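# Collect yellow floor blocks into the tote by the door

## Task

Move each yellow foam block lying on this room's floor completely inside the tote near the door. Blocks resting on the desks must stay exactly where they are, with the same face up. The tote must still be on the floor at the end. The robot must not topple or finish leaning; that counts as failure. Anything that stays in place only because the robot is holding it does not count.

## Robot and tools

Robot: TidyBot++, a wheeled base (0.54 m long, 0.50 m wide, 0.38 m high) on four powered casters, carrying a single seven-joint arm with a two-finger gripper. The shoulder sits 0.12 m ahead of the base centre and 0.68 m up. Two cameras: base_camera (fixed on the base, looking ahead and down, 644x364 pinhole) and wrist_camera (fisheye on the hand, 644x476, looking where the hand points). A calibration is supplied per camera: K in pixels and T_world_to_cam, which takes base-frame points into that camera's frame. Expect small errors, larger for the wrist camera because joint readings feed into its pose.

Frames: the base frame has its origin on the floor below the base centre, x forward, y left, z up. hand_pose is reported in it: the point between the finger pads, with its z axis running out along the fingers and its y axis along the closing direction. The odometry frame is the base frame as it was when the scene began. base_odometry integrates wheel rotation, so slipping shows up as motion; heading is positive to the left, range -3.142 to 3.142, and drifts a few cm and degrees over many moves. base_tilt is in degrees, positive when leaning forward or right; readings carry a fixed bias of about 1 degree.

execute_actions(actions, cameras): actions is a list holding one action or nothing (empty just reports state and pictures). An action may contain base, joints and speeds; its motions start together. base takes exactly one key, each a relative move from where the base last measured itself: translate_m (metres, forward positive, -2 to 2), strafe_m (metres, left positive, -2 to 2), rotate_rad (radians, counter-clockwise from above positive, -6.3 to 6.3). joints holds absolute targets by name: joint_1_rad to joint_7_rad in radians, and gripper_pos from 0 (open, about 85 mm gap) to 1 (closed); gap is roughly 85 x (1 - gripper_pos) mm. Ranges: joint_2_rad ±2.249, joint_4_rad ±2.579, joint_6_rad ±2.099; joints 1, 3, 5, 7 are unlimited but move the short way round, so turn them in steps below half a revolution. joint_1_rad positive turns the arm clockwise from above, opposite to rotate_rad. With hand pointing down, joint_7_rad positive twists it counter-clockwise from above; at 1.57 the fingers open toward the robot's left and right. speeds caps a base motion for that action only: translate_m and strafe_m 0.05 to 0.5 m/s, rotate_rad 0.1 to 1.57 rad/s (defaults are the maxima). A base move needing over 8.667 s is refused; any action ends after 15 s. cameras is a list of "base_camera", "wrist_camera" or "all"; missing or null means all, [] means none. An unknown key or an out-of-range number rejects the whole call and nothing moves. Joints left out of an action may keep pushing toward older targets.

wait(seconds): 0 to 10, commands nothing, returns state and images. zoom_image(camera, region): region [x0, y0, x1, y1] in pixels of that camera's latest image, at most 504 by 504. read_manual(section): only "licences". finished_scene(scene): ends scene 1 or 2 permanently and reports success; the goal must hold once the robot settles.

Arm geometry: upper arm 0.42 m, forearm 0.31 m, hand 0.31 m. With joint_1_rad 0, joint_3_rad 3.14, joint_5_rad 0 the arm stays in the vertical plane along x; segment tilts from vertical (forward positive) are joint_2_rad, joint_2_rad - joint_4_rad, and joint_2_rad - joint_4_rad - joint_6_rad; sum length x sin for reach and length x cos for height relative to the shoulder. Joints move up to 1.39 rad/s (1.22 for joints 5-7). It starts folded, hand down, about 0.08 m beyond the base front, elbow up to 1.15 m high. A downward hand reaches at most about 0.94 m above the floor, less when extended. Closed fingertips sit about 20 mm past the hand point.

Reading results: base_status and joint_status tell how each motion ended: done, off_target (resting short and maybe still pushing), contact_stop or time_out (target dropped, holding in place), not_followed. "joint command not followed" with a "cause:" line means a self-collision check held back the arm's targets; the gripper part still runs, and withheld targets may be retried later. on_its_own lists uncommanded motion. A blocked base may report done while stopped short. gripper_pos at 1 reading done means nothing grasped; off_target means something is between the fingers. motor_effort gives percent of maximum, with the action's peak in brackets. "ARM HIT" means the arm struck the base or itself. A torque fault freezes the arm and gripper for 10 s and skips the rest of the call (base keeps going); limits are 104.5 N m for joints 1-4 (warning 56.7) and 51.3 N m for joints 5-7 (warning 29.4). Motor temperatures list one value per arm joint; MOTOR HOT appears from 60 °C, and at 75 °C an OVER-TEMPERATURE FAULT lets the arm sink; afterwards unfinished keys read limit_stop_at_motor_heat, so resend them. When a call reports a stop, further calls in the same reply are skipped.

Accuracy: friction can leave joints slightly off while saying all done; improve by sending last command plus (wanted minus read). A held load makes the arm sag; never command a joint to its current reading while holding something. hand_pose may be 1-2 cm off, so trust the images and keep fingers clear of the floor. The robot keeps its last command while you are thinking.

Avoid: driving while the arm is snagged above roughly 0.8 m (tipping), pushing or pulling sideways with a raised hand, driving the arm into things, dropping or slamming blocks, disturbing the desk blocks or the tote, and long heavy holds that heat motors. If the robot leans, retract the arm or back away.

Each tool is called after "Call:" in YAML: its name, and indented under it one key for each argument.

## Session

Call:
execute_actions:
  actions: []

Scene clock: 0.00 s.
Motor temperatures (°C, as the motors report them): [35 36 32 38 36 44 44]
base_odometry: x=+0.000 y=+0.000 heading=+0.000 (m, m, rad; odometry frame)
base_tilt: forward=+0.4 right=-0.1 (deg)
base_status: not commanded
joint_positions: joint_1_rad=-0.030 joint_2_rad=-0.353 joint_3_rad=+3.104 joint_4_rad=-2.547 joint_5_rad=+0.049 joint_6_rad=-0.855 joint_7_rad=+1.599 gripper_pos=+0.000
joint_status: not commanded
motor_effort: joint_1_rad=+0 joint_2_rad=-2 joint_3_rad=+1 joint_4_rad=+15 joint_5_rad=+1 joint_6_rad=+1 joint_7_rad=-1 (%)
hand_pose: x=+0.2579 y=-0.0023 z=+0.5834 quat_wxyz=(+0.025, +0.997, +0.062, +0.047) (m; base frame)
pictures: base_camera, wrist_camera
Images, in order (width x height): base_camera 644x364, wrist_camera 644x476.

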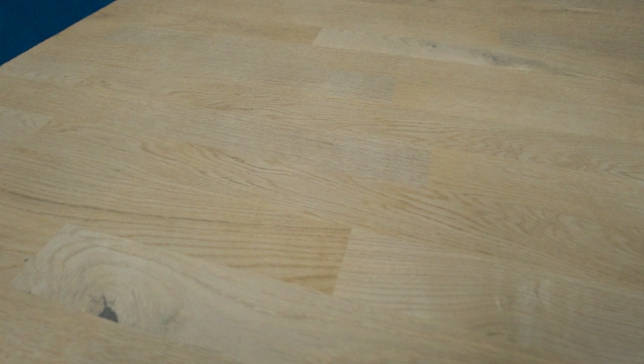

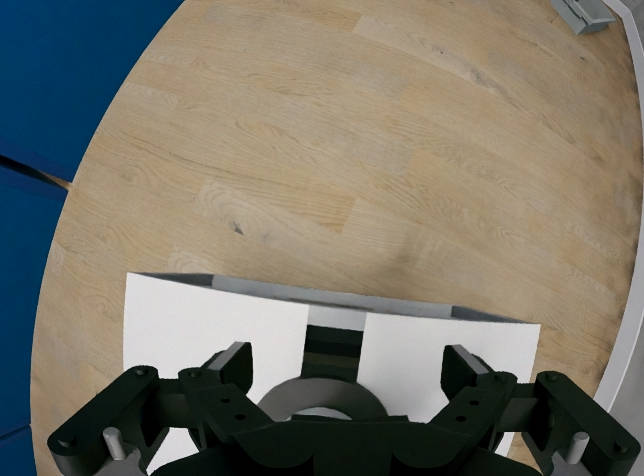

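Raise the wrist camera to look around.

Call:
execute_actions:
  actions:
    - {"joints":{"joint_2_rad":0.0,"joint_4_rad":-1.0,"joint_6_rad":-1.0}}
  cameras: ["wrist_camera"]

Call:
execute_actions:
  actions:
    - {"joints":{"joint_1_rad":2.1}}
  cameras: ["wrist_camera"]

Call:
execute_actions:
  actions:
    - {"joints":{"joint_1_rad":4.2}}
  cameras: ["wrist_camera"]

Scene clock: 12.97 s.
Motor temperatures (°C, as the motors report them): [35 36 32 38 36 44 44]
base_odometry: x=+0.000 y=+0.000 heading=+0.000 (m, m, rad; odometry frame)
base_tilt: forward=+0.4 right=-0.1 (deg)
base_status: not commanded
joint_positions: joint_1_rad=-0.030 joint_2_rad=-0.015 joint_3_rad=+3.104 joint_4_rad=-1.012 joint_5_rad=+0.049 joint_6_rad=-0.978 joint_7_rad=+1.599 gripper_pos=+0.000
joint_status: all done
motor_effort: joint_1_rad=-1(1) joint_2_rad=-21(23) joint_3_rad=+1(1) joint_4_rad=+20(21) joint_5_rad=+0(0) joint_6_rad=+8(8) joint_7_rad=+0(1) (%)
hand_pose: x=+0.6618 y=+0.0258 z=+1.1507 quat_wxyz=(+0.014, +0.834, +0.041, +0.551) (m; base frame)
pictures: wrist_camera
camera_calibration (this result's frames):
wrist_camera: T_world_to_cam=[[0.0749152, -0.994651, 0.0711152, -0.100295], [-0.414319, -0.0959157, -0.905063, 1.37485], [0.907043, 0.0383386, -0.419289, 0.0177566], [0, 0, 0, 1]] pos_world=[0.561035, 0.0314307, 1.25891]
Images, in order (width x height): wrist_camera 644x476.

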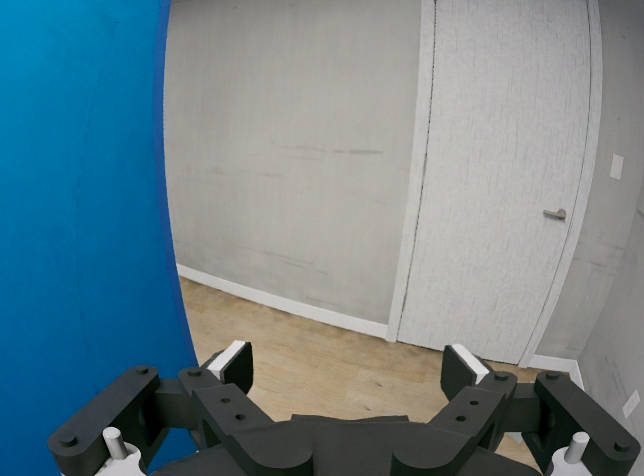

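Scene clock: 16.17 s.
Motor temperatures (°C, as the motors report them): [35 36 32 38 36 44 44]
base_odometry: x=+0.000 y=+0.000 heading=+0.000 (m, m, rad; odometry frame)
base_tilt: forward=+0.4 right=+0.0 (deg)
base_status: not commanded
joint_positions: joint_1_rad=+2.087 joint_2_rad=-0.001 joint_3_rad=+3.104 joint_4_rad=-1.012 joint_5_rad=+0.049 joint_6_rad=-0.978 joint_7_rad=+1.599 gripper_pos=+0.000
joint_status: all done
motor_effort: joint_1_rad=+0(0) joint_2_rad=-22(25) joint_3_rad=+1(2) joint_4_rad=+20(20) joint_5_rad=+0(0) joint_6_rad=+8(8) joint_7_rad=-1(1) (%)
hand_pose: x=-0.1438 y=-0.4829 z=+1.1433 quat_wxyz=(+0.482, +0.446, -0.710, +0.255) (m; base frame)
pictures: wrist_camera
camera_calibration (this result's frames):
wrist_camera: T_world_to_cam=[[-0.889575, 0.451319, 0.0704877, 0.0149075], [0.13911, 0.414645, -0.899287, 1.30506], [-0.435093, -0.790178, -0.431641, 0.185905], [0, 0, 0, 1]] pos_world=[-0.0873986, -0.400965, 1.25281]
Images, in order (width x height): wrist_camera 644x476.

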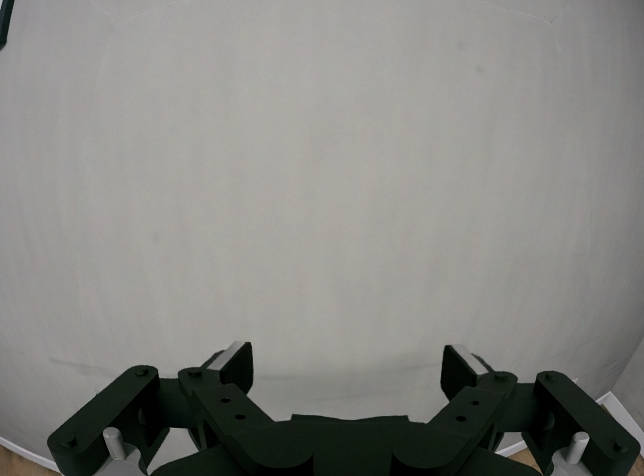

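Scene clock: 19.37 s.
Motor temperatures (°C, as the motors report them): [35 36 32 38 36 44 44]
base_odometry: x=+0.000 y=+0.000 heading=+0.000 (m, m, rad; odometry frame)
base_tilt: forward=+0.4 right=-0.1 (deg)
base_status: not commanded
joint_positions: joint_1_rad=+4.187 joint_2_rad=-0.001 joint_3_rad=+3.104 joint_4_rad=-1.012 joint_5_rad=+0.049 joint_6_rad=-0.978 joint_7_rad=+1.599 gripper_pos=+0.000
joint_status: all done
motor_effort: joint_1_rad=+0(2) joint_2_rad=-22(24) joint_3_rad=+0(1) joint_4_rad=+20(21) joint_5_rad=+0(1) joint_6_rad=+8(8) joint_7_rad=-1(1) (%)
hand_pose: x=-0.1651 y=+0.4707 z=+1.1432 quat_wxyz=(+0.461, -0.394, -0.740, -0.291) (m; base frame)
pictures: wrist_camera
camera_calibration (this result's frames):
wrist_camera: T_world_to_cam=[[0.838727, 0.539972, 0.0704802, -0.190755], [0.287739, -0.329568, -0.899217, 1.28732], [-0.462324, 0.774477, -0.431789, 0.189247], [0, 0, 0, 1]] pos_world=[-0.122927, 0.380695, 1.25274]
Images, in order (width x height): wrist_camera 644x476.

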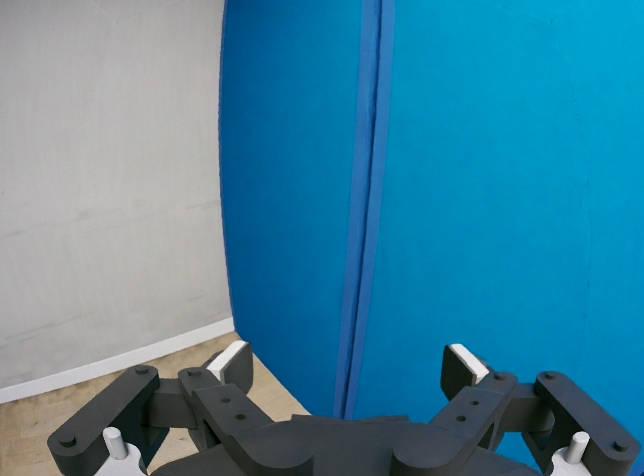

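Call:
execute_actions:
  actions:
    - {"base":{"rotate_rad":-0.35},"joints":{"joint_1_rad":6.28,"joint_6_rad":-1.3}}
  cameras: []

Call:
execute_actions:
  actions:
    - {"base":{"translate_m":1.1},"joints":{"joint_1_rad":5.5}}

Scene clock: 29.00 s.
Motor temperatures (°C, as the motors report them): [35 36 32 38 36 44 44]
base_odometry: x=+0.000 y=+0.000 heading=-0.349 (m, m, rad; odometry frame)
base_tilt: forward=+0.4 right=-0.1 (deg)
base_status: done
joint_positions: joint_1_rad=+6.267 joint_2_rad=-0.001 joint_3_rad=+3.103 joint_4_rad=-1.012 joint_5_rad=+0.049 joint_6_rad=-1.279 joint_7_rad=+1.599 gripper_pos=+0.000
joint_status: all done
motor_effort: joint_1_rad=+0(1) joint_2_rad=-21(24) joint_3_rad=+1(2) joint_4_rad=+19(20) joint_5_rad=+0(1) joint_6_rad=+7(8) joint_7_rad=-1(1) (%)
hand_pose: x=+0.6187 y=+0.0145 z=+1.0645 quat_wxyz=(-0.019, -0.910, -0.035, -0.413) (m; base frame)
pictures: none
No camera images: the call's "cameras" was empty. Leave "cameras" out to get every camera's image.

Scene clock: 32.57 s.
Motor temperatures (°C, as the motors report them): [35 36 32 38 36 44 44]
base_odometry: x=+1.033 y=-0.378 heading=-0.350 (m, m, rad; odometry frame)
base_tilt: forward=+0.4 right=-0.1 (deg)
base_status: done
joint_positions: joint_1_rad=+5.513 joint_2_rad=+0.001 joint_3_rad=+3.103 joint_4_rad=-1.011 joint_5_rad=+0.049 joint_6_rad=-1.282 joint_7_rad=+1.599 gripper_pos=+0.000
joint_status: all done
motor_effort: joint_1_rad=-1(0) joint_2_rad=-22(24) joint_3_rad=+1(2) joint_4_rad=+19(20) joint_5_rad=+0(1) joint_6_rad=+7(7) joint_7_rad=-1(1) (%)
hand_pose: x=+0.4735 y=+0.3522 z=+1.0636 quat_wxyz=(+0.134, -0.834, -0.367, -0.389) (m; base frame)
pictures: base_camera, wrist_camera
camera_calibration (this result's frames):
wrist_camera: T_world_to_cam=[[0.732779, -0.677921, 0.0588041, -0.16529], [-0.432489, -0.530714, -0.728901, 1.22365], [0.525345, 0.508691, -0.682089, 0.434073], [0, 0, 0, 1]] pos_world=[0.422297, 0.316544, 1.19771]
Images, in order (width x height): base_camera 644x364, wrist_camera 644x476.

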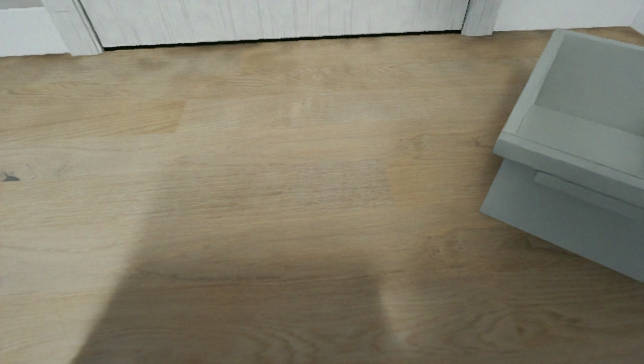

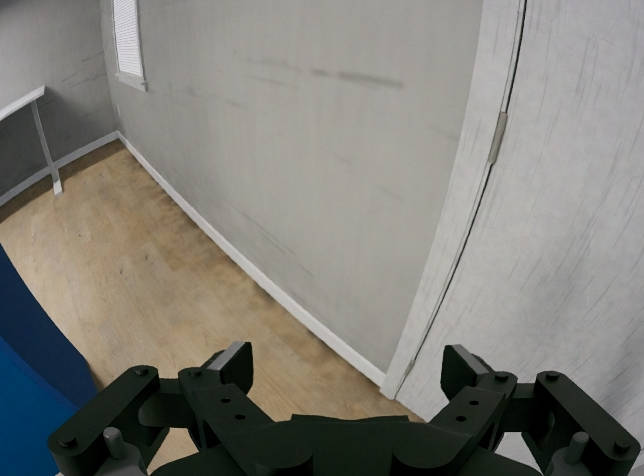

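Call:
execute_actions:
  actions:
    - {"base":{"translate_m":0.3},"joints":{"joint_1_rad":6.28}}
  cameras: []

Call:
execute_actions:
  actions:
    - {"base":{"rotate_rad":1.6}}
  cameras: []

Call:
execute_actions:
  actions:
    - {"base":{"translate_m":1.0},"joints":{"joint_1_rad":5.6}}

Scene clock: 43.23 s.
Motor temperatures (°C, as the motors report them): [35 36 32 38 36 44 44]
base_odometry: x=+1.315 y=-0.481 heading=-0.351 (m, m, rad; odometry frame)
base_tilt: forward=+0.5 right=-0.1 (deg)
base_status: done
joint_positions: joint_1_rad=+6.267 joint_2_rad=+0.008 joint_3_rad=+3.103 joint_4_rad=-1.011 joint_5_rad=+0.049 joint_6_rad=-1.282 joint_7_rad=+1.599 gripper_pos=+0.000
joint_status: all done
motor_effort: joint_1_rad=-1(1) joint_2_rad=-22(26) joint_3_rad=+0(3) joint_4_rad=+19(20) joint_5_rad=+0(1) joint_6_rad=+7(7) joint_7_rad=-1(0) (%)
hand_pose: x=+0.6211 y=+0.0143 z=+1.0601 quat_wxyz=(-0.019, -0.912, -0.035, -0.408) (m; base frame)
pictures: none
No camera images: the call's "cameras" was empty. Leave "cameras" out to get every camera's image.

Scene clock: 45.60 s.
Motor temperatures (°C, as the motors report them): [35 36 32 38 36 44 44]
base_odometry: x=+1.315 y=-0.482 heading=+1.248 (m, m, rad; odometry frame)
base_tilt: forward=+0.4 right=-0.1 (deg)
base_status: done
joint_positions: joint_1_rad=+6.272 joint_2_rad=+0.009 joint_3_rad=+3.100 joint_4_rad=-1.011 joint_5_rad=+0.049 joint_6_rad=-1.282 joint_7_rad=+1.599 gripper_pos=+0.000
joint_status: not commanded
motor_effort: joint_1_rad=+0(3) joint_2_rad=-22(26) joint_3_rad=+1(2) joint_4_rad=+19(20) joint_5_rad=+0(1) joint_6_rad=+7(7) joint_7_rad=-1(1) (%)
hand_pose: x=+0.6217 y=+0.0133 z=+1.0592 quat_wxyz=(-0.019, -0.912, -0.034, -0.407) (m; base frame)
pictures: none
No camera images: the call's "cameras" was empty. Leave "cameras" out to get every camera's image.

Scene clock: 50.37 s.
Motor temperatures (°C, as the motors report them): [35 36 32 38 37 44 44]
base_odometry: x=+1.631 y=+0.467 heading=+1.246 (m, m, rad; odometry frame)
base_tilt: forward=+0.3 right=+0.0 (deg)
base_status: done
joint_positions: joint_1_rad=+5.352 joint_2_rad=-0.344 joint_3_rad=+2.829 joint_4_rad=-1.029 joint_5_rad=-0.356 joint_6_rad=-1.622 joint_7_rad=+1.601 gripper_pos=+0.000
joint_status: joint_1_rad off_target (ended at +5.352, target +5.600)
motor_effort: joint_1_rad=+43(48) joint_2_rad=+67(70) joint_3_rad=+52(60) joint_4_rad=+19(26) joint_5_rad=+53(62) joint_6_rad=+58(60) joint_7_rad=+0(5) (%)
hand_pose: x=+0.0659 y=+0.3119 z=+1.1057 quat_wxyz=(+0.310, -0.678, -0.615, -0.257) (m; base frame)
pictures: base_camera, wrist_camera
camera_calibration (this result's frames):
wrist_camera: T_world_to_cam=[[0.993712, -0.0285663, -0.108263, 0.0686235], [-0.0976557, -0.694126, -0.713199, 1.0682], [-0.0547746, 0.719287, -0.69255, 0.681543], [0, 0, 0, 1]] pos_world=[0.0734548, 0.253198, 1.24127]
Images, in order (width x height): base_camera 644x364, wrist_camera 644x476.

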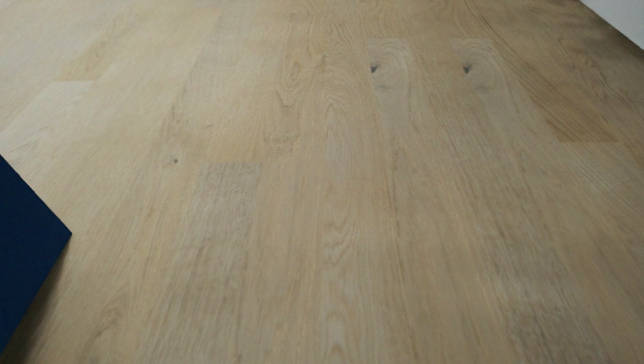

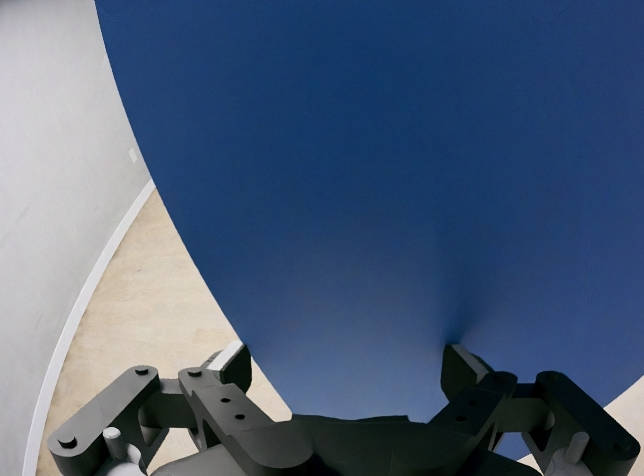

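The arm hit the partition. Backing off.

Call:
execute_actions:
  actions:
    - {"base":{"translate_m":-0.4},"joints":{"joint_1_rad":6.28,"joint_2_rad":0,"joint_3_rad":3.14,"joint_4_rad":-1.0,"joint_5_rad":0,"joint_6_rad":-1.3}}
  cameras: []

Call:
execute_actions:
  actions:
    - {"base":{"strafe_m":-0.15}}
  cameras: []

Call:
execute_actions:
  actions:
    - {"base":{"translate_m":1.2}}
  cameras: []

Call:
execute_actions:
  actions:
    - {"joints":{"joint_1_rad":5.0}}

Scene clock: 66.87 s.
Motor temperatures (°C, as the motors report them): [36 37 33 39 38 45 44]
base_odometry: x=+1.504 y=+0.087 heading=+1.246 (m, m, rad; odometry frame)
base_tilt: forward=+0.4 right=-0.1 (deg)
base_status: done
joint_positions: joint_1_rad=+6.286 joint_2_rad=+0.002 joint_3_rad=+3.147 joint_4_rad=-1.010 joint_5_rad=+0.013 joint_6_rad=-1.302 joint_7_rad=+1.601 gripper_pos=+0.000
joint_status: all done
motor_effort: joint_1_rad=+0(45) joint_2_rad=-20(68) joint_3_rad=+1(53) joint_4_rad=+18(23) joint_5_rad=+0(55) joint_6_rad=+6(57) joint_7_rad=+0(6) (%)
hand_pose: x=+0.6154 y=-0.0065 z=+1.0588 quat_wxyz=(-0.014, -0.915, -0.009, -0.402) (m; base frame)
pictures: none
No camera images: the call's "cameras" was empty. Leave "cameras" out to get every camera's image.

Scene clock: 68.33 s.
Motor temperatures (°C, as the motors report them): [36 37 33 39 38 45 44]
base_odometry: x=+1.646 y=+0.039 heading=+1.245 (m, m, rad; odometry frame)
base_tilt: forward=+0.4 right=-0.1 (deg)
base_status: done
joint_positions: joint_1_rad=+6.286 joint_2_rad=+0.002 joint_3_rad=+3.146 joint_4_rad=-1.010 joint_5_rad=+0.013 joint_6_rad=-1.302 joint_7_rad=+1.601 gripper_pos=+0.000
joint_status: not commanded
motor_effort: joint_1_rad=-1(3) joint_2_rad=-21(22) joint_3_rad=+0(2) joint_4_rad=+19(19) joint_5_rad=+0(1) joint_6_rad=+7(7) joint_7_rad=-1(1) (%)
hand_pose: x=+0.6154 y=-0.0059 z=+1.0589 quat_wxyz=(-0.014, -0.915, -0.009, -0.402) (m; base frame)
pictures: none
No camera images: the call's "cameras" was empty. Leave "cameras" out to get every camera's image.

Scene clock: 72.10 s.
Motor temperatures (°C, as the motors report them): [36 37 33 39 38 45 44]
base_odometry: x=+2.031 y=+1.176 heading=+1.245 (m, m, rad; odometry frame)
base_tilt: forward=+0.4 right=-0.1 (deg)
base_status: done
joint_positions: joint_1_rad=+6.286 joint_2_rad=+0.004 joint_3_rad=+3.146 joint_4_rad=-1.009 joint_5_rad=+0.013 joint_6_rad=-1.302 joint_7_rad=+1.601 gripper_pos=+0.000
joint_status: not commanded
motor_effort: joint_1_rad=-1(1) joint_2_rad=-21(25) joint_3_rad=+1(0) joint_4_rad=+19(20) joint_5_rad=+0(0) joint_6_rad=+7(7) joint_7_rad=-1(1) (%)
hand_pose: x=+0.6162 y=-0.0059 z=+1.0583 quat_wxyz=(-0.014, -0.916, -0.009, -0.401) (m; base frame)
pictures: none
No camera images: the call's "cameras" was empty. Leave "cameras" out to get every camera's image.

Scene clock: 74.63 s.
Motor temperatures (°C, as the motors report them): [36 37 33 39 38 45 44]
base_odometry: x=+2.031 y=+1.176 heading=+1.245 (m, m, rad; odometry frame)
base_tilt: forward=+0.5 right=-0.1 (deg)
base_status: not commanded
joint_positions: joint_1_rad=+5.013 joint_2_rad=+0.004 joint_3_rad=+3.145 joint_4_rad=-1.009 joint_5_rad=+0.013 joint_6_rad=-1.302 joint_7_rad=+1.601 gripper_pos=+0.000
joint_status: all done
motor_effort: joint_1_rad=-1(1) joint_2_rad=-21(23) joint_3_rad=+1(2) joint_4_rad=+19(19) joint_5_rad=+0(0) joint_6_rad=+6(6) joint_7_rad=-1(1) (%)
hand_pose: x=+0.2704 y=+0.4736 z=+1.0583 quat_wxyz=(+0.228, -0.731, -0.552, -0.331) (m; base frame)
pictures: base_camera, wrist_camera
camera_calibration (this result's frames):
wrist_camera: T_world_to_cam=[[0.9638, -0.265121, 0.0282784, -0.159451], [-0.165591, -0.678334, -0.715851, 1.18029], [0.208969, 0.685255, -0.69768, 0.493822], [0, 0, 0, 1]] pos_world=[0.245931, 0.419964, 1.19395]
Images, in order (width x height): base_camera 644x364, wrist_camera 644x476.

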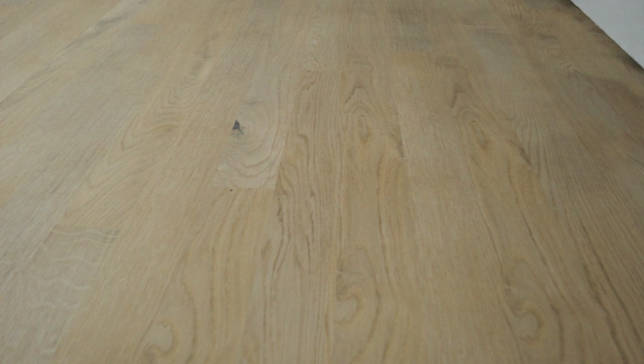

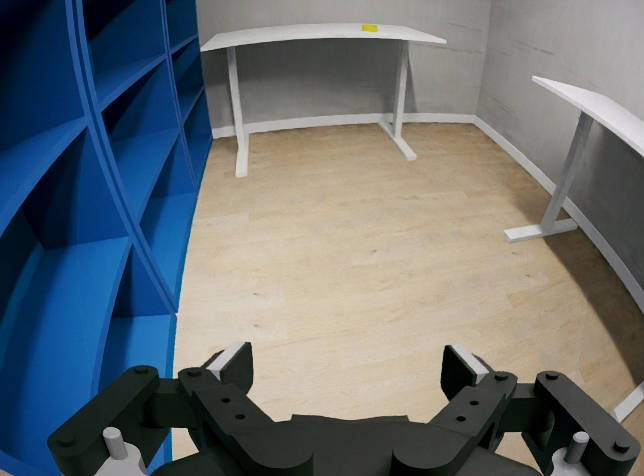

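No floor blocks yet. Look forward.

Call:
execute_actions:
  actions:
    - {"joints":{"joint_1_rad":6.0,"joint_6_rad":-1.6}}
  cameras: ["wrist_camera"]

Scene clock: 82.70 s.
Motor temperatures (°C, as the motors report them): [36 37 33 39 37 45 44]
base_odometry: x=+2.031 y=+1.176 heading=+1.245 (m, m, rad; odometry frame)
base_tilt: forward=+0.4 right=-0.1 (deg)
base_status: not commanded
joint_positions: joint_1_rad=+5.986 joint_2_rad=+0.004 joint_3_rad=+3.145 joint_4_rad=-1.009 joint_5_rad=+0.013 joint_6_rad=-1.579 joint_7_rad=+1.601 gripper_pos=+0.000
joint_status: all done
motor_effort: joint_1_rad=-1(1) joint_2_rad=-20(22) joint_3_rad=+1(1) joint_4_rad=+18(18) joint_5_rad=+0(1) joint_6_rad=+5(6) joint_7_rad=-1(1) (%)
hand_pose: x=+0.5322 y=+0.1222 z=+1.0037 quat_wxyz=(+0.030, -0.950, -0.153, -0.270) (m; base frame)
pictures: wrist_camera
camera_calibration (this result's frames):
wrist_camera: T_world_to_cam=[[0.326584, -0.945034, 0.0159481, -0.0688313], [-0.816873, -0.290702, -0.498208, 1.02698], [0.475459, 0.149679, -0.866911, 0.735331], [0, 0, 0, 1]] pos_world=[0.511772, 0.123434, 1.15021]
Images, in order (width x height): wrist_camera 644x476.

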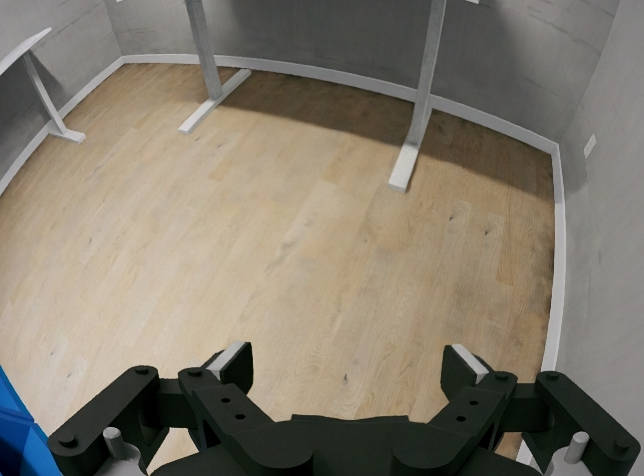

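Call:
execute_actions:
  actions:
    - {"base":{"translate_m":-1.65},"joints":{"joint_1_rad":6.28,"joint_6_rad":-1.2}}
  cameras: []

Call:
execute_actions:
  actions:
    - {"base":{"rotate_rad":1.57}}

Scene clock: 96.03 s.
Motor temperatures (°C, as the motors report them): [36 37 33 39 37 45 44]
base_odometry: x=+1.503 y=-0.387 heading=+1.245 (m, m, rad; odometry frame)
base_tilt: forward=+0.4 right=-0.1 (deg)
base_status: done
joint_positions: joint_1_rad=+6.267 joint_2_rad=-0.003 joint_3_rad=+3.145 joint_4_rad=-1.008 joint_5_rad=+0.013 joint_6_rad=-1.215 joint_7_rad=+1.601 gripper_pos=+0.000
joint_status: all done
motor_effort: joint_1_rad=-1(2) joint_2_rad=-22(26) joint_3_rad=+1(1) joint_4_rad=+19(20) joint_5_rad=+0(1) joint_6_rad=+7(8) joint_7_rad=+0(1) (%)
hand_pose: x=+0.6310 y=+0.0040 z=+1.0828 quat_wxyz=(-0.010, -0.896, -0.018, -0.444) (m; base frame)
pictures: none
No camera images: the call's "cameras" was empty. Leave "cameras" out to get every camera's image.

Scene clock: 98.37 s.
Motor temperatures (°C, as the motors report them): [36 37 33 39 37 45 44]
base_odometry: x=+1.503 y=-0.387 heading=+2.814 (m, m, rad; odometry frame)
base_tilt: forward=+0.4 right=-0.1 (deg)
base_status: done
joint_positions: joint_1_rad=+6.273 joint_2_rad=+0.008 joint_3_rad=+3.139 joint_4_rad=-1.008 joint_5_rad=+0.013 joint_6_rad=-1.215 joint_7_rad=+1.601 gripper_pos=+0.000
joint_status: not commanded
motor_effort: joint_1_rad=-1(4) joint_2_rad=-22(27) joint_3_rad=+1(2) joint_4_rad=+19(20) joint_5_rad=+0(1) joint_6_rad=+7(7) joint_7_rad=-1(1) (%)
hand_pose: x=+0.6355 y=+0.0045 z=+1.0769 quat_wxyz=(-0.010, -0.898, -0.019, -0.439) (m; base frame)
pictures: base_camera, wrist_camera
camera_calibration (this result's frames):
wrist_camera: T_world_to_cam=[[0.047704, -0.998357, 0.0317456, -0.0544904], [-0.634265, -0.0548283, -0.771169, 1.29048], [0.771643, 0.0166527, -0.635838, 0.330839], [0, 0, 0, 1]] pos_world=[0.565813, 0.0108443, 1.20727]
Images, in order (width x height): base_camera 644x364, wrist_camera 644x476.

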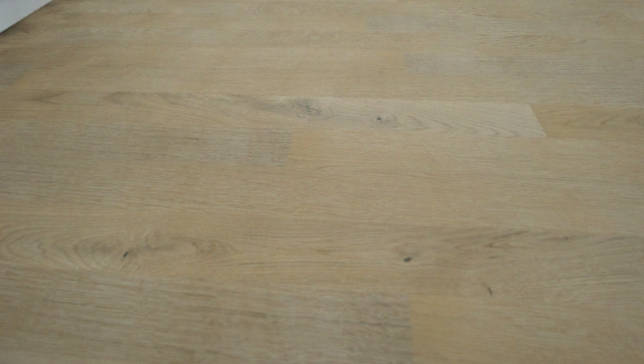

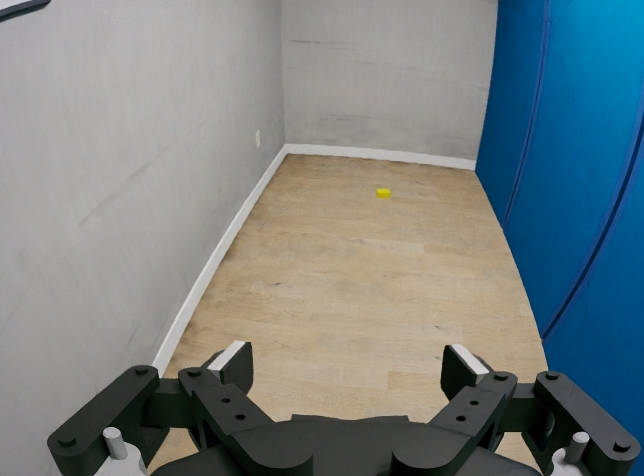

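Call:
execute_actions:
  actions:
    - {"base":{"translate_m":1.8}}
  cameras: []

Call:
execute_actions:
  actions:
    - {"base":{"strafe_m":-0.3},"joints":{"joint_2_rad":0.6,"joint_4_rad":-1.6,"joint_6_rad":-0.94}}

Scene clock: 111.73 s.
Motor temperatures (°C, as the motors report them): [35 37 33 39 37 45 44]
base_odometry: x=-0.203 y=+0.189 heading=+2.815 (m, m, rad; odometry frame)
base_tilt: forward=+0.4 right=-0.1 (deg)
base_status: done
joint_positions: joint_1_rad=+6.273 joint_2_rad=+0.004 joint_3_rad=+3.139 joint_4_rad=-1.008 joint_5_rad=+0.013 joint_6_rad=-1.214 joint_7_rad=+1.601 gripper_pos=+0.000
joint_status: not commanded
motor_effort: joint_1_rad=+0(0) joint_2_rad=-21(25) joint_3_rad=+1(2) joint_4_rad=+19(20) joint_5_rad=+0(0) joint_6_rad=+7(7) joint_7_rad=-1(1) (%)
hand_pose: x=+0.6338 y=+0.0045 z=+1.0796 quat_wxyz=(-0.010, -0.897, -0.019, -0.442) (m; base frame)
pictures: none
No camera images: the call's "cameras" was empty. Leave "cameras" out to get every camera's image.

Scene clock: 113.70 s.
Motor temperatures (°C, as the motors report them): [35 37 33 39 37 45 44]
base_odometry: x=-0.107 y=+0.473 heading=+2.816 (m, m, rad; odometry frame)
base_tilt: forward=+0.4 right=-0.1 (deg)
base_status: done
joint_positions: joint_1_rad=+6.281 joint_2_rad=+0.603 joint_3_rad=+3.140 joint_4_rad=-1.590 joint_5_rad=+0.013 joint_6_rad=-0.961 joint_7_rad=+1.601 gripper_pos=+0.000
joint_status: all done
motor_effort: joint_1_rad=-1(3) joint_2_rad=-41(47) joint_3_rad=+0(3) joint_4_rad=+15(20) joint_5_rad=+0(1) joint_6_rad=+0(7) joint_7_rad=-1(1) (%)
hand_pose: x=+0.6089 y=+0.0002 z=+0.5337 quat_wxyz=(-0.005, -1.000, -0.020, +0.007) (m; base frame)
pictures: base_camera, wrist_camera
camera_calibration (this result's frames):
wrist_camera: T_world_to_cam=[[0.0526942, -0.998552, -0.0108502, -0.0206535], [-0.997753, -0.0530959, 0.0408511, 0.642455], [-0.041368, 0.00867317, -0.999106, 0.694955], [0, 0, 0, 1]] pos_world=[0.670849, 0.00746066, 0.667865]
Images, in order (width x height): base_camera 644x364, wrist_camera 644x476.

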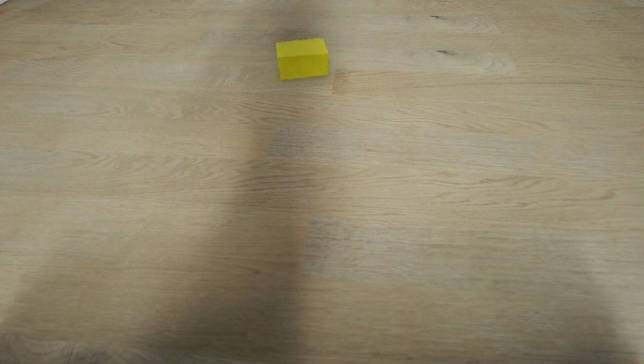

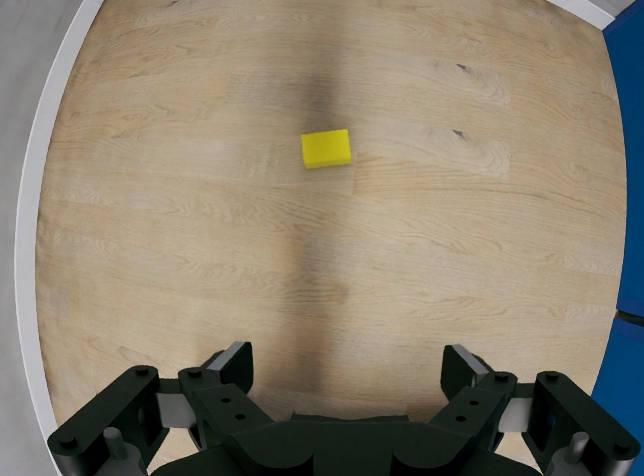

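Call:
execute_actions:
  actions:
    - {"base":{"translate_m":0.25},"joints":{"joint_1_rad":6.23,"joint_7_rad":0.1,"joint_2_rad":1.4,"joint_4_rad":-1.35,"joint_6_rad":-0.39}}

Scene clock: 127.50 s.
Motor temperatures (°C, as the motors report them): [35 37 33 39 37 45 44]
base_odometry: x=-0.344 y=+0.554 heading=+2.815 (m, m, rad; odometry frame)
base_tilt: forward=+0.5 right=-0.1 (deg)
base_status: done
joint_positions: joint_1_rad=+6.248 joint_2_rad=+1.403 joint_3_rad=+3.140 joint_4_rad=-1.365 joint_5_rad=+0.013 joint_6_rad=-0.411 joint_7_rad=+0.135 gripper_pos=+0.000
joint_status: all done
motor_effort: joint_1_rad=-1(1) joint_2_rad=-50(53) joint_3_rad=+0(0) joint_4_rad=+7(15) joint_5_rad=+0(0) joint_6_rad=+0(1) joint_7_rad=-1(1) (%)
hand_pose: x=+0.6369 y=+0.0191 z=+0.1486 quat_wxyz=(-0.013, -0.768, +0.640, +0.013) (m; base frame)
pictures: base_camera, wrist_camera
camera_calibration (this result's frames):
wrist_camera: T_world_to_cam=[[-0.98101, -0.193171, 0.0174155, 0.631421], [-0.192603, 0.980821, 0.0299064, 0.156237], [-0.0228586, 0.0259842, -0.999401, 0.299067], [0, 0, 0, 1]] pos_world=[0.656358, -0.0390392, 0.283219]
Images, in order (width x height): base_camera 644x364, wrist_camera 644x476.

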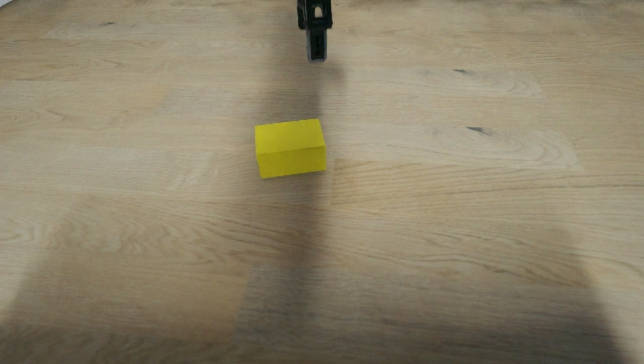

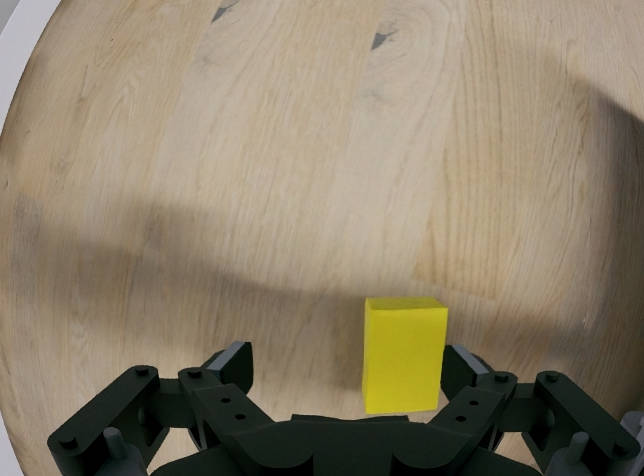

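Call:
execute_actions:
  actions:
    - {"joints":{"joint_1_rad":6.17,"joint_2_rad":1.55,"joint_4_rad":-1.4,"joint_6_rad":-0.19}}
  cameras: []

Call:
execute_actions:
  actions:
    - {"joints":{"joint_2_rad":1.64,"joint_4_rad":-1.32,"joint_6_rad":-0.16}}

Scene clock: 139.60 s.
Motor temperatures (°C, as the motors report them): [35 37 33 39 37 45 44]
base_odometry: x=-0.344 y=+0.554 heading=+2.815 (m, m, rad; odometry frame)
base_tilt: forward=+0.4 right=-0.1 (deg)
base_status: not commanded
joint_positions: joint_1_rad=+6.179 joint_2_rad=+1.553 joint_3_rad=+3.140 joint_4_rad=-1.395 joint_5_rad=+0.013 joint_6_rad=-0.211 joint_7_rad=+0.135 gripper_pos=+0.000
joint_status: all done
motor_effort: joint_1_rad=-1(1) joint_2_rad=-47(52) joint_3_rad=+0(1) joint_4_rad=+4(7) joint_5_rad=+0(0) joint_6_rad=+0(1) joint_7_rad=+0(0) (%)
hand_pose: x=+0.5921 y=+0.0509 z=+0.0695 quat_wxyz=(-0.006, -0.790, +0.613, +0.006) (m; base frame)
pictures: none
No camera images: the call's "cameras" was empty. Leave "cameras" out to get every camera's image.

Scene clock: 154.60 s.
Motor temperatures (°C, as the motors report them): [35 38 33 39 37 45 44]
base_odometry: x=-0.343 y=+0.553 heading=+2.815 (m, m, rad; odometry frame)
base_tilt: forward=+0.4 right=-0.1 (deg)
base_status: not commanded
joint_positions: joint_1_rad=+6.179 joint_2_rad=+1.600 joint_3_rad=+3.140 joint_4_rad=-1.337 joint_5_rad=+0.013 joint_6_rad=-0.188 joint_7_rad=+0.135 gripper_pos=+0.000
joint_status: joint_2_rad off_target (ended at +1.600, target +1.640); the others done
motor_effort: joint_1_rad=+0(3) joint_2_rad=-43(48) joint_3_rad=+0(2) joint_4_rad=+4(10) joint_5_rad=+0(0) joint_6_rad=+1(8) joint_7_rad=-1(1) (%)
hand_pose: x=+0.6058 y=+0.0524 z=+0.0505 quat_wxyz=(+0.006, -0.790, +0.613, -0.006) (m; base frame)
pictures: base_camera, wrist_camera
camera_calibration (this result's frames):
wrist_camera: T_world_to_cam=[[-0.964863, -0.260294, -0.0358741, 0.60546], [-0.26122, 0.964979, 0.0240647, 0.163142], [0.0283538, 0.0325901, -0.999067, 0.168064], [0, 0, 0, 1]] pos_world=[0.622036, -0.00530833, 0.185702]
Images, in order (width x height): base_camera 644x364, wrist_camera 644x476.

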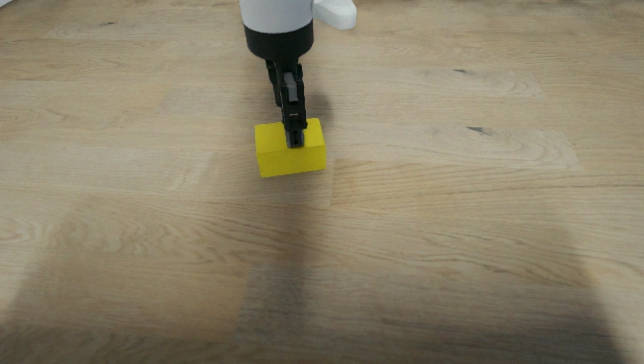

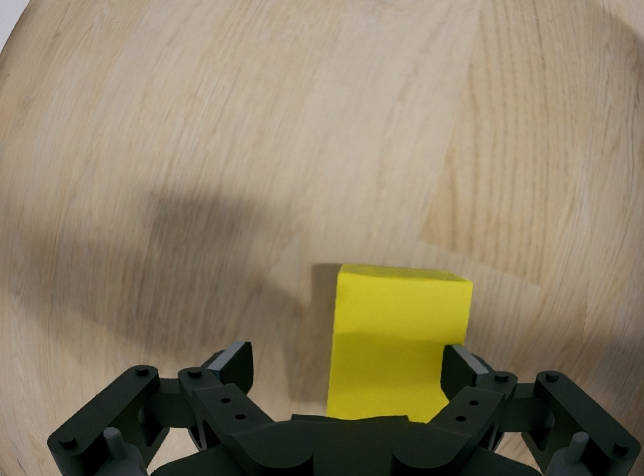

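Near finger is on the block. Lift, back up 3 cm, descend.

Call:
execute_actions:
  actions:
    - {"joints":{"joint_2_rad":1.53}}
  cameras: []

Call:
execute_actions:
  actions:
    - {"base":{"translate_m":-0.03}}
  cameras: []

Call:
execute_actions:
  actions:
    - {"joints":{"joint_2_rad":1.64}}

Scene clock: 162.37 s.
Motor temperatures (°C, as the motors report them): [35 38 33 39 37 45 44]
base_odometry: x=-0.343 y=+0.553 heading=+2.815 (m, m, rad; odometry frame)
base_tilt: forward=+0.4 right=-0.1 (deg)
base_status: not commanded
joint_positions: joint_1_rad=+6.179 joint_2_rad=+1.527 joint_3_rad=+3.140 joint_4_rad=-1.324 joint_5_rad=+0.013 joint_6_rad=-0.178 joint_7_rad=+0.135 gripper_pos=+0.000
joint_status: all done
motor_effort: joint_1_rad=+0(0) joint_2_rad=-49(53) joint_3_rad=+0(1) joint_4_rad=+7(10) joint_5_rad=+0(0) joint_6_rad=+1(7) joint_7_rad=-1(0) (%)
hand_pose: x=+0.6609 y=+0.0582 z=+0.0895 quat_wxyz=(+0.039, -0.789, +0.612, -0.041) (m; base frame)
pictures: none
No camera images: the call's "cameras" was empty. Leave "cameras" out to get every camera's image.

Scene clock: 163.20 s.
Motor temperatures (°C, as the motors report them): [35 38 33 39 37 45 44]
base_odometry: x=-0.315 y=+0.544 heading=+2.815 (m, m, rad; odometry frame)
base_tilt: forward=+0.5 right=-0.1 (deg)
base_status: done
joint_positions: joint_1_rad=+6.179 joint_2_rad=+1.530 joint_3_rad=+3.140 joint_4_rad=-1.324 joint_5_rad=+0.013 joint_6_rad=-0.178 joint_7_rad=+0.135 gripper_pos=+0.000
joint_status: not commanded
motor_effort: joint_1_rad=-1(4) joint_2_rad=-50(51) joint_3_rad=+0(2) joint_4_rad=+6(7) joint_5_rad=+0(0) joint_6_rad=+1(2) joint_7_rad=+0(1) (%)
hand_pose: x=+0.6597 y=+0.0582 z=+0.0882 quat_wxyz=(+0.038, -0.789, +0.612, -0.040) (m; base frame)
pictures: none
No camera images: the call's "cameras" was empty. Leave "cameras" out to get every camera's image.

Scene clock: 164.50 s.
Motor temperatures (°C, as the motors report them): [35 38 33 39 37 45 44]
base_odometry: x=-0.315 y=+0.544 heading=+2.815 (m, m, rad; odometry frame)
base_tilt: forward=+0.5 right=-0.1 (deg)
base_status: not commanded
joint_positions: joint_1_rad=+6.179 joint_2_rad=+1.643 joint_3_rad=+3.140 joint_4_rad=-1.324 joint_5_rad=+0.013 joint_6_rad=-0.178 joint_7_rad=+0.135 gripper_pos=+0.000
joint_status: all done
motor_effort: joint_1_rad=-1(1) joint_2_rad=-47(53) joint_3_rad=+0(0) joint_4_rad=+3(6) joint_5_rad=+0(0) joint_6_rad=+1(1) joint_7_rad=-1(1) (%)
hand_pose: x=+0.5894 y=+0.0509 z=+0.0304 quat_wxyz=(-0.001, -0.790, +0.613, +0.001) (m; base frame)
pictures: base_camera, wrist_camera
camera_calibration (this result's frames):
wrist_camera: T_world_to_cam=[[-0.965319, -0.260573, -0.0161473, 0.588177], [-0.260937, 0.964968, 0.0273809, 0.160565], [0.00844693, 0.0306447, -0.999495, 0.160379], [0, 0, 0, 1]] pos_world=[0.608321, -0.00659125, 0.165399]
Images, in order (width x height): base_camera 644x364, wrist_camera 644x476.

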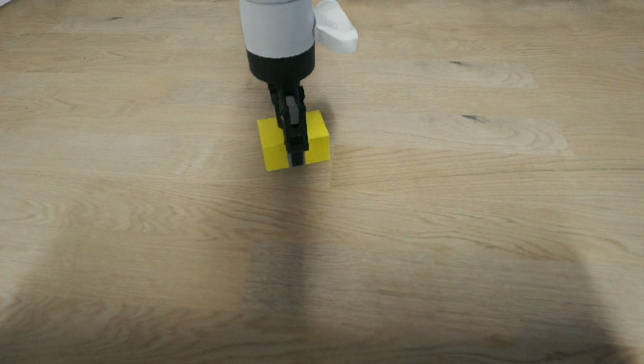

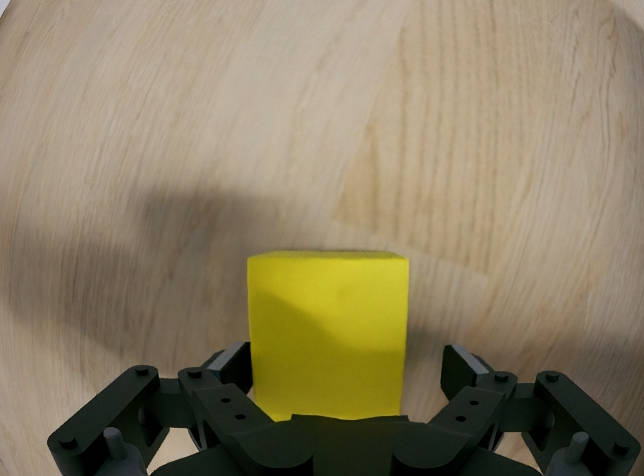

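Call:
execute_actions:
  actions:
    - {"joints":{"gripper_pos":1}}
  cameras: []

Call:
execute_actions:
  actions:
    - {"joints":{"joint_1_rad":6.28,"joint_2_rad":0.3,"joint_4_rad":-1.9,"joint_6_rad":-0.94}}
  cameras: []

Call:
execute_actions:
  actions:
    - {"base":{"rotate_rad":3.14}}
  cameras: []

Call:
execute_actions:
  actions:
    - {"base":{"translate_m":1.3}}

Scene clock: 174.17 s.
Motor temperatures (°C, as the motors report them): [35 38 33 39 37 45 44]
base_odometry: x=-0.315 y=+0.544 heading=+2.815 (m, m, rad; odometry frame)
base_tilt: forward=+0.4 right=-0.1 (deg)
base_status: not commanded
joint_positions: joint_1_rad=+6.179 joint_2_rad=+1.639 joint_3_rad=+3.140 joint_4_rad=-1.324 joint_5_rad=+0.013 joint_6_rad=-0.179 joint_7_rad=+0.135 gripper_pos=+0.383
joint_status: gripper_pos off_target (ended at +0.383, target +1.000)
motor_effort: joint_1_rad=-1(0) joint_2_rad=-48(48) joint_3_rad=+0(0) joint_4_rad=+3(9) joint_5_rad=+0(0) joint_6_rad=+0(6) joint_7_rad=-1(0) (%)
hand_pose: x=+0.5915 y=+0.0511 z=+0.0324 quat_wxyz=(+0.000, -0.790, +0.613, +0.000) (m; base frame)
pictures: none
No camera images: the call's "cameras" was empty. Leave "cameras" out to get every camera's image.

Scene clock: 176.77 s.
Motor temperatures (°C, as the motors report them): [35 38 33 39 37 45 44]
base_odometry: x=-0.315 y=+0.544 heading=+2.815 (m, m, rad; odometry frame)
base_tilt: forward=+0.4 right=-0.1 (deg)
base_status: not commanded
joint_positions: joint_1_rad=+6.261 joint_2_rad=+0.305 joint_3_rad=+3.140 joint_4_rad=-1.886 joint_5_rad=+0.013 joint_6_rad=-0.921 joint_7_rad=+0.135 gripper_pos=+0.383
joint_status: all done
motor_effort: joint_1_rad=-1(0) joint_2_rad=-30(52) joint_3_rad=+1(0) joint_4_rad=+15(15) joint_5_rad=+0(0) joint_6_rad=+0(1) joint_7_rad=-1(1) (%)
hand_pose: x=+0.5105 y=+0.0075 z=+0.5895 quat_wxyz=(+0.006, -0.763, +0.646, -0.014) (m; base frame)
pictures: none
No camera images: the call's "cameras" was empty. Leave "cameras" out to get every camera's image.

Scene clock: 180.13 s.
Motor temperatures (°C, as the motors report them): [35 38 33 39 37 45 44]
base_odometry: x=-0.315 y=+0.544 heading=-0.329 (m, m, rad; odometry frame)
base_tilt: forward=+0.4 right=-0.1 (deg)
base_status: done
joint_positions: joint_1_rad=+6.274 joint_2_rad=+0.305 joint_3_rad=+3.139 joint_4_rad=-1.886 joint_5_rad=+0.013 joint_6_rad=-0.921 joint_7_rad=+0.135 gripper_pos=+0.383
joint_status: not commanded
motor_effort: joint_1_rad=-1(2) joint_2_rad=-30(32) joint_3_rad=+0(1) joint_4_rad=+15(15) joint_5_rad=+0(1) joint_6_rad=+1(1) joint_7_rad=-1(1) (%)
hand_pose: x=+0.5104 y=+0.0027 z=+0.5894 quat_wxyz=(+0.006, -0.759, +0.651, -0.014) (m; base frame)
pictures: none
No camera images: the call's "cameras" was empty. Leave "cameras" out to get every camera's image.

Scene clock: 184.10 s.
Motor temperatures (°C, as the motors report them): [35 38 33 39 37 45 44]
base_odometry: x=+0.916 y=+0.126 heading=-0.328 (m, m, rad; odometry frame)
base_tilt: forward=+0.4 right=-0.1 (deg)
base_status: done
joint_positions: joint_1_rad=+6.274 joint_2_rad=+0.303 joint_3_rad=+3.139 joint_4_rad=-1.891 joint_5_rad=+0.013 joint_6_rad=-0.924 joint_7_rad=+0.135 gripper_pos=+0.383
joint_status: not commanded
motor_effort: joint_1_rad=-1(2) joint_2_rad=-29(32) joint_3_rad=+0(0) joint_4_rad=+15(15) joint_5_rad=+0(0) joint_6_rad=+1(1) joint_7_rad=-1(0) (%)
hand_pose: x=+0.5073 y=+0.0026 z=+0.5888 quat_wxyz=(+0.004, -0.759, +0.651, -0.012) (m; base frame)
pictures: base_camera, wrist_camera
camera_calibration (this result's frames):
wrist_camera: T_world_to_cam=[[-0.985336, -0.165487, -0.0415666, 0.530224], [-0.166199, 0.985989, 0.0142782, 0.130038], [0.0386213, 0.0209771, -0.999034, 0.70508], [0, 0, 0, 1]] pos_world=[0.516829, -0.0552615, 0.724581]
Images, in order (width x height): base_camera 644x364, wrist_camera 644x476.

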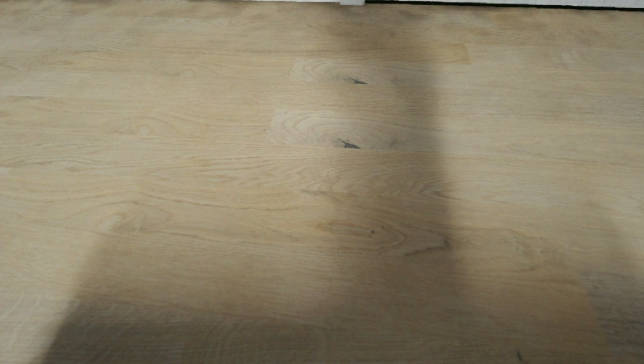

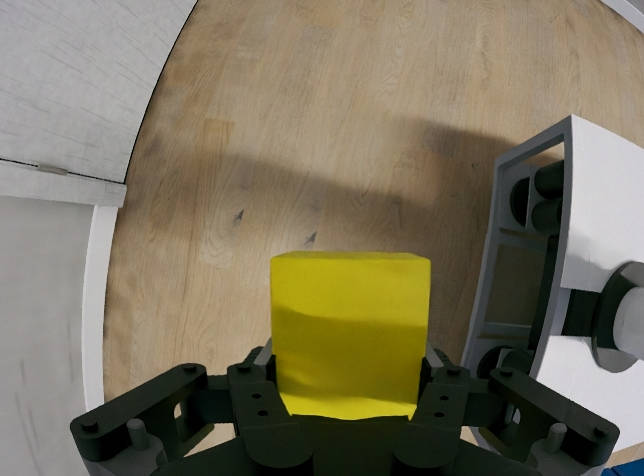

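Call:
execute_actions:
  actions:
    - {"base":{"strafe_m":-0.7}}

Scene clock: 191.60 s.
Motor temperatures (°C, as the motors report them): [35 38 33 39 37 45 44]
base_odometry: x=+0.691 y=-0.537 heading=-0.327 (m, m, rad; odometry frame)
base_tilt: forward=+0.5 right=-0.1 (deg)
base_status: done
joint_positions: joint_1_rad=+6.276 joint_2_rad=+0.303 joint_3_rad=+3.139 joint_4_rad=-1.891 joint_5_rad=+0.013 joint_6_rad=-0.924 joint_7_rad=+0.135 gripper_pos=+0.383
joint_status: not commanded
motor_effort: joint_1_rad=+0(2) joint_2_rad=-29(30) joint_3_rad=+0(3) joint_4_rad=+15(15) joint_5_rad=+0(1) joint_6_rad=+0(1) joint_7_rad=-1(1) (%)
hand_pose: x=+0.5071 y=+0.0018 z=+0.5887 quat_wxyz=(+0.004, -0.759, +0.651, -0.012) (m; base frame)
pictures: base_camera, wrist_camera
camera_calibration (this result's frames):
wrist_camera: T_world_to_cam=[[-0.985684, -0.163507, -0.04114, 0.529856], [-0.164212, 0.986321, 0.0143554, 0.129727], [0.0382301, 0.0209055, -0.99905, 0.705266], [0, 0, 0, 1]] pos_world=[0.516611, -0.0560613, 0.724532]
Images, in order (width x height): base_camera 644x364, wrist_camera 644x476.

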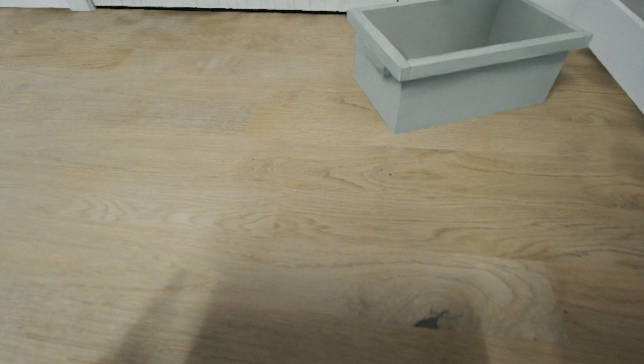

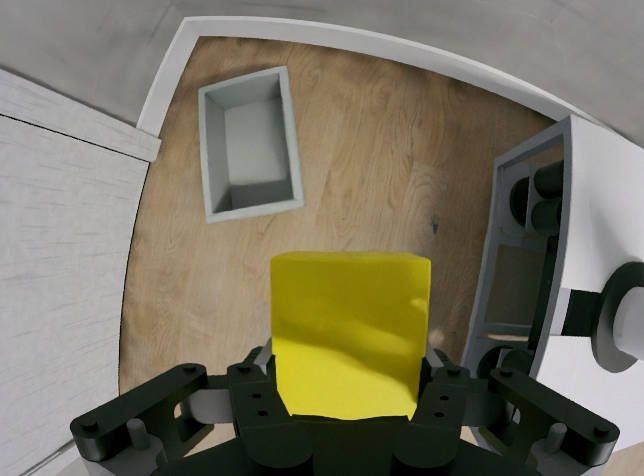

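Call:
execute_actions:
  actions:
    - {"base":{"translate_m":0.15},"joints":{"joint_1_rad":6.74}}
  cameras: []

Call:
execute_actions:
  actions:
    - {"joints":{"joint_2_rad":1.2,"joint_4_rad":-1.44,"joint_6_rad":-0.5,"joint_7_rad":0.5}}

Scene clock: 204.47 s.
Motor temperatures (°C, as the motors report them): [35 38 33 39 37 44 44]
base_odometry: x=+0.833 y=-0.585 heading=-0.328 (m, m, rad; odometry frame)
base_tilt: forward=+0.5 right=+0.0 (deg)
base_status: done
joint_positions: joint_1_rad=+6.728 joint_2_rad=+0.305 joint_3_rad=+3.139 joint_4_rad=-1.892 joint_5_rad=+0.013 joint_6_rad=-0.925 joint_7_rad=+0.135 gripper_pos=+0.383
joint_status: all done
motor_effort: joint_1_rad=-1(1) joint_2_rad=-29(32) joint_3_rad=+0(0) joint_4_rad=+15(16) joint_5_rad=+0(0) joint_6_rad=+0(1) joint_7_rad=+0(1) (%)
hand_pose: x=+0.4680 y=-0.1674 z=+0.5877 quat_wxyz=(+0.001, -0.593, +0.805, -0.011) (m; base frame)
pictures: none
No camera images: the call's "cameras" was empty. Leave "cameras" out to get every camera's image.

Scene clock: 206.63 s.
Motor temperatures (°C, as the motors report them): [35 38 33 39 37 44 44]
base_odometry: x=+0.833 y=-0.585 heading=-0.328 (m, m, rad; odometry frame)
base_tilt: forward=+0.4 right=-0.1 (deg)
base_status: not commanded
joint_positions: joint_1_rad=+6.728 joint_2_rad=+1.201 joint_3_rad=+3.139 joint_4_rad=-1.457 joint_5_rad=+0.013 joint_6_rad=-0.520 joint_7_rad=+0.461 gripper_pos=+0.383
joint_status: all done
motor_effort: joint_1_rad=+0(0) joint_2_rad=-50(52) joint_3_rad=+0(0) joint_4_rad=+8(14) joint_5_rad=+0(0) joint_6_rad=+0(0) joint_7_rad=-1(1) (%)
hand_pose: x=+0.5950 y=-0.2261 z=+0.2444 quat_wxyz=(-0.008, -0.717, +0.697, +0.017) (m; base frame)
pictures: base_camera, wrist_camera
camera_calibration (this result's frames):
wrist_camera: T_world_to_cam=[[-0.999097, -0.0397179, 0.0150712, 0.587311], [-0.0390787, 0.998412, 0.0405706, 0.295817], [-0.0166586, 0.039945, -0.999063, 0.399675], [0, 0, 0, 1]] pos_world=[0.604999, -0.287985, 0.378448]
Images, in order (width x height): base_camera 644x364, wrist_camera 644x476.

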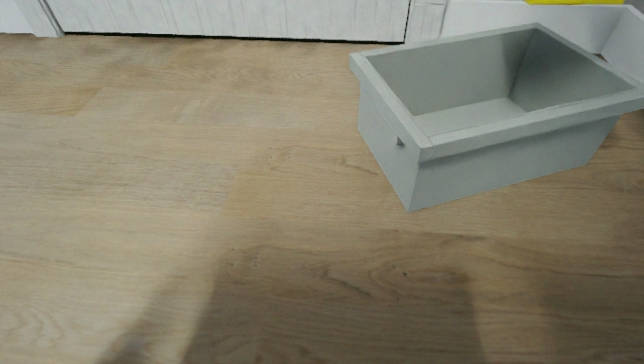

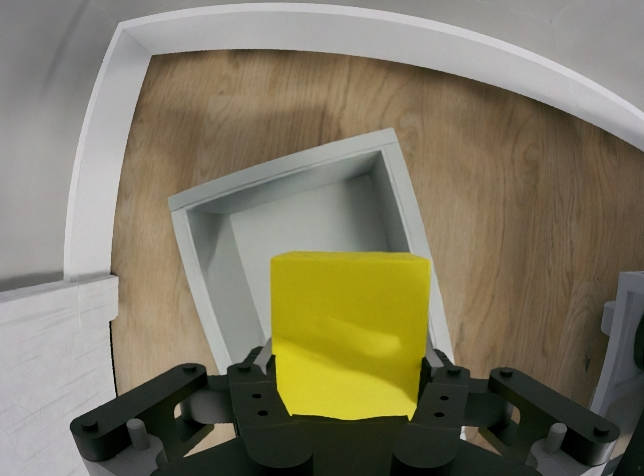

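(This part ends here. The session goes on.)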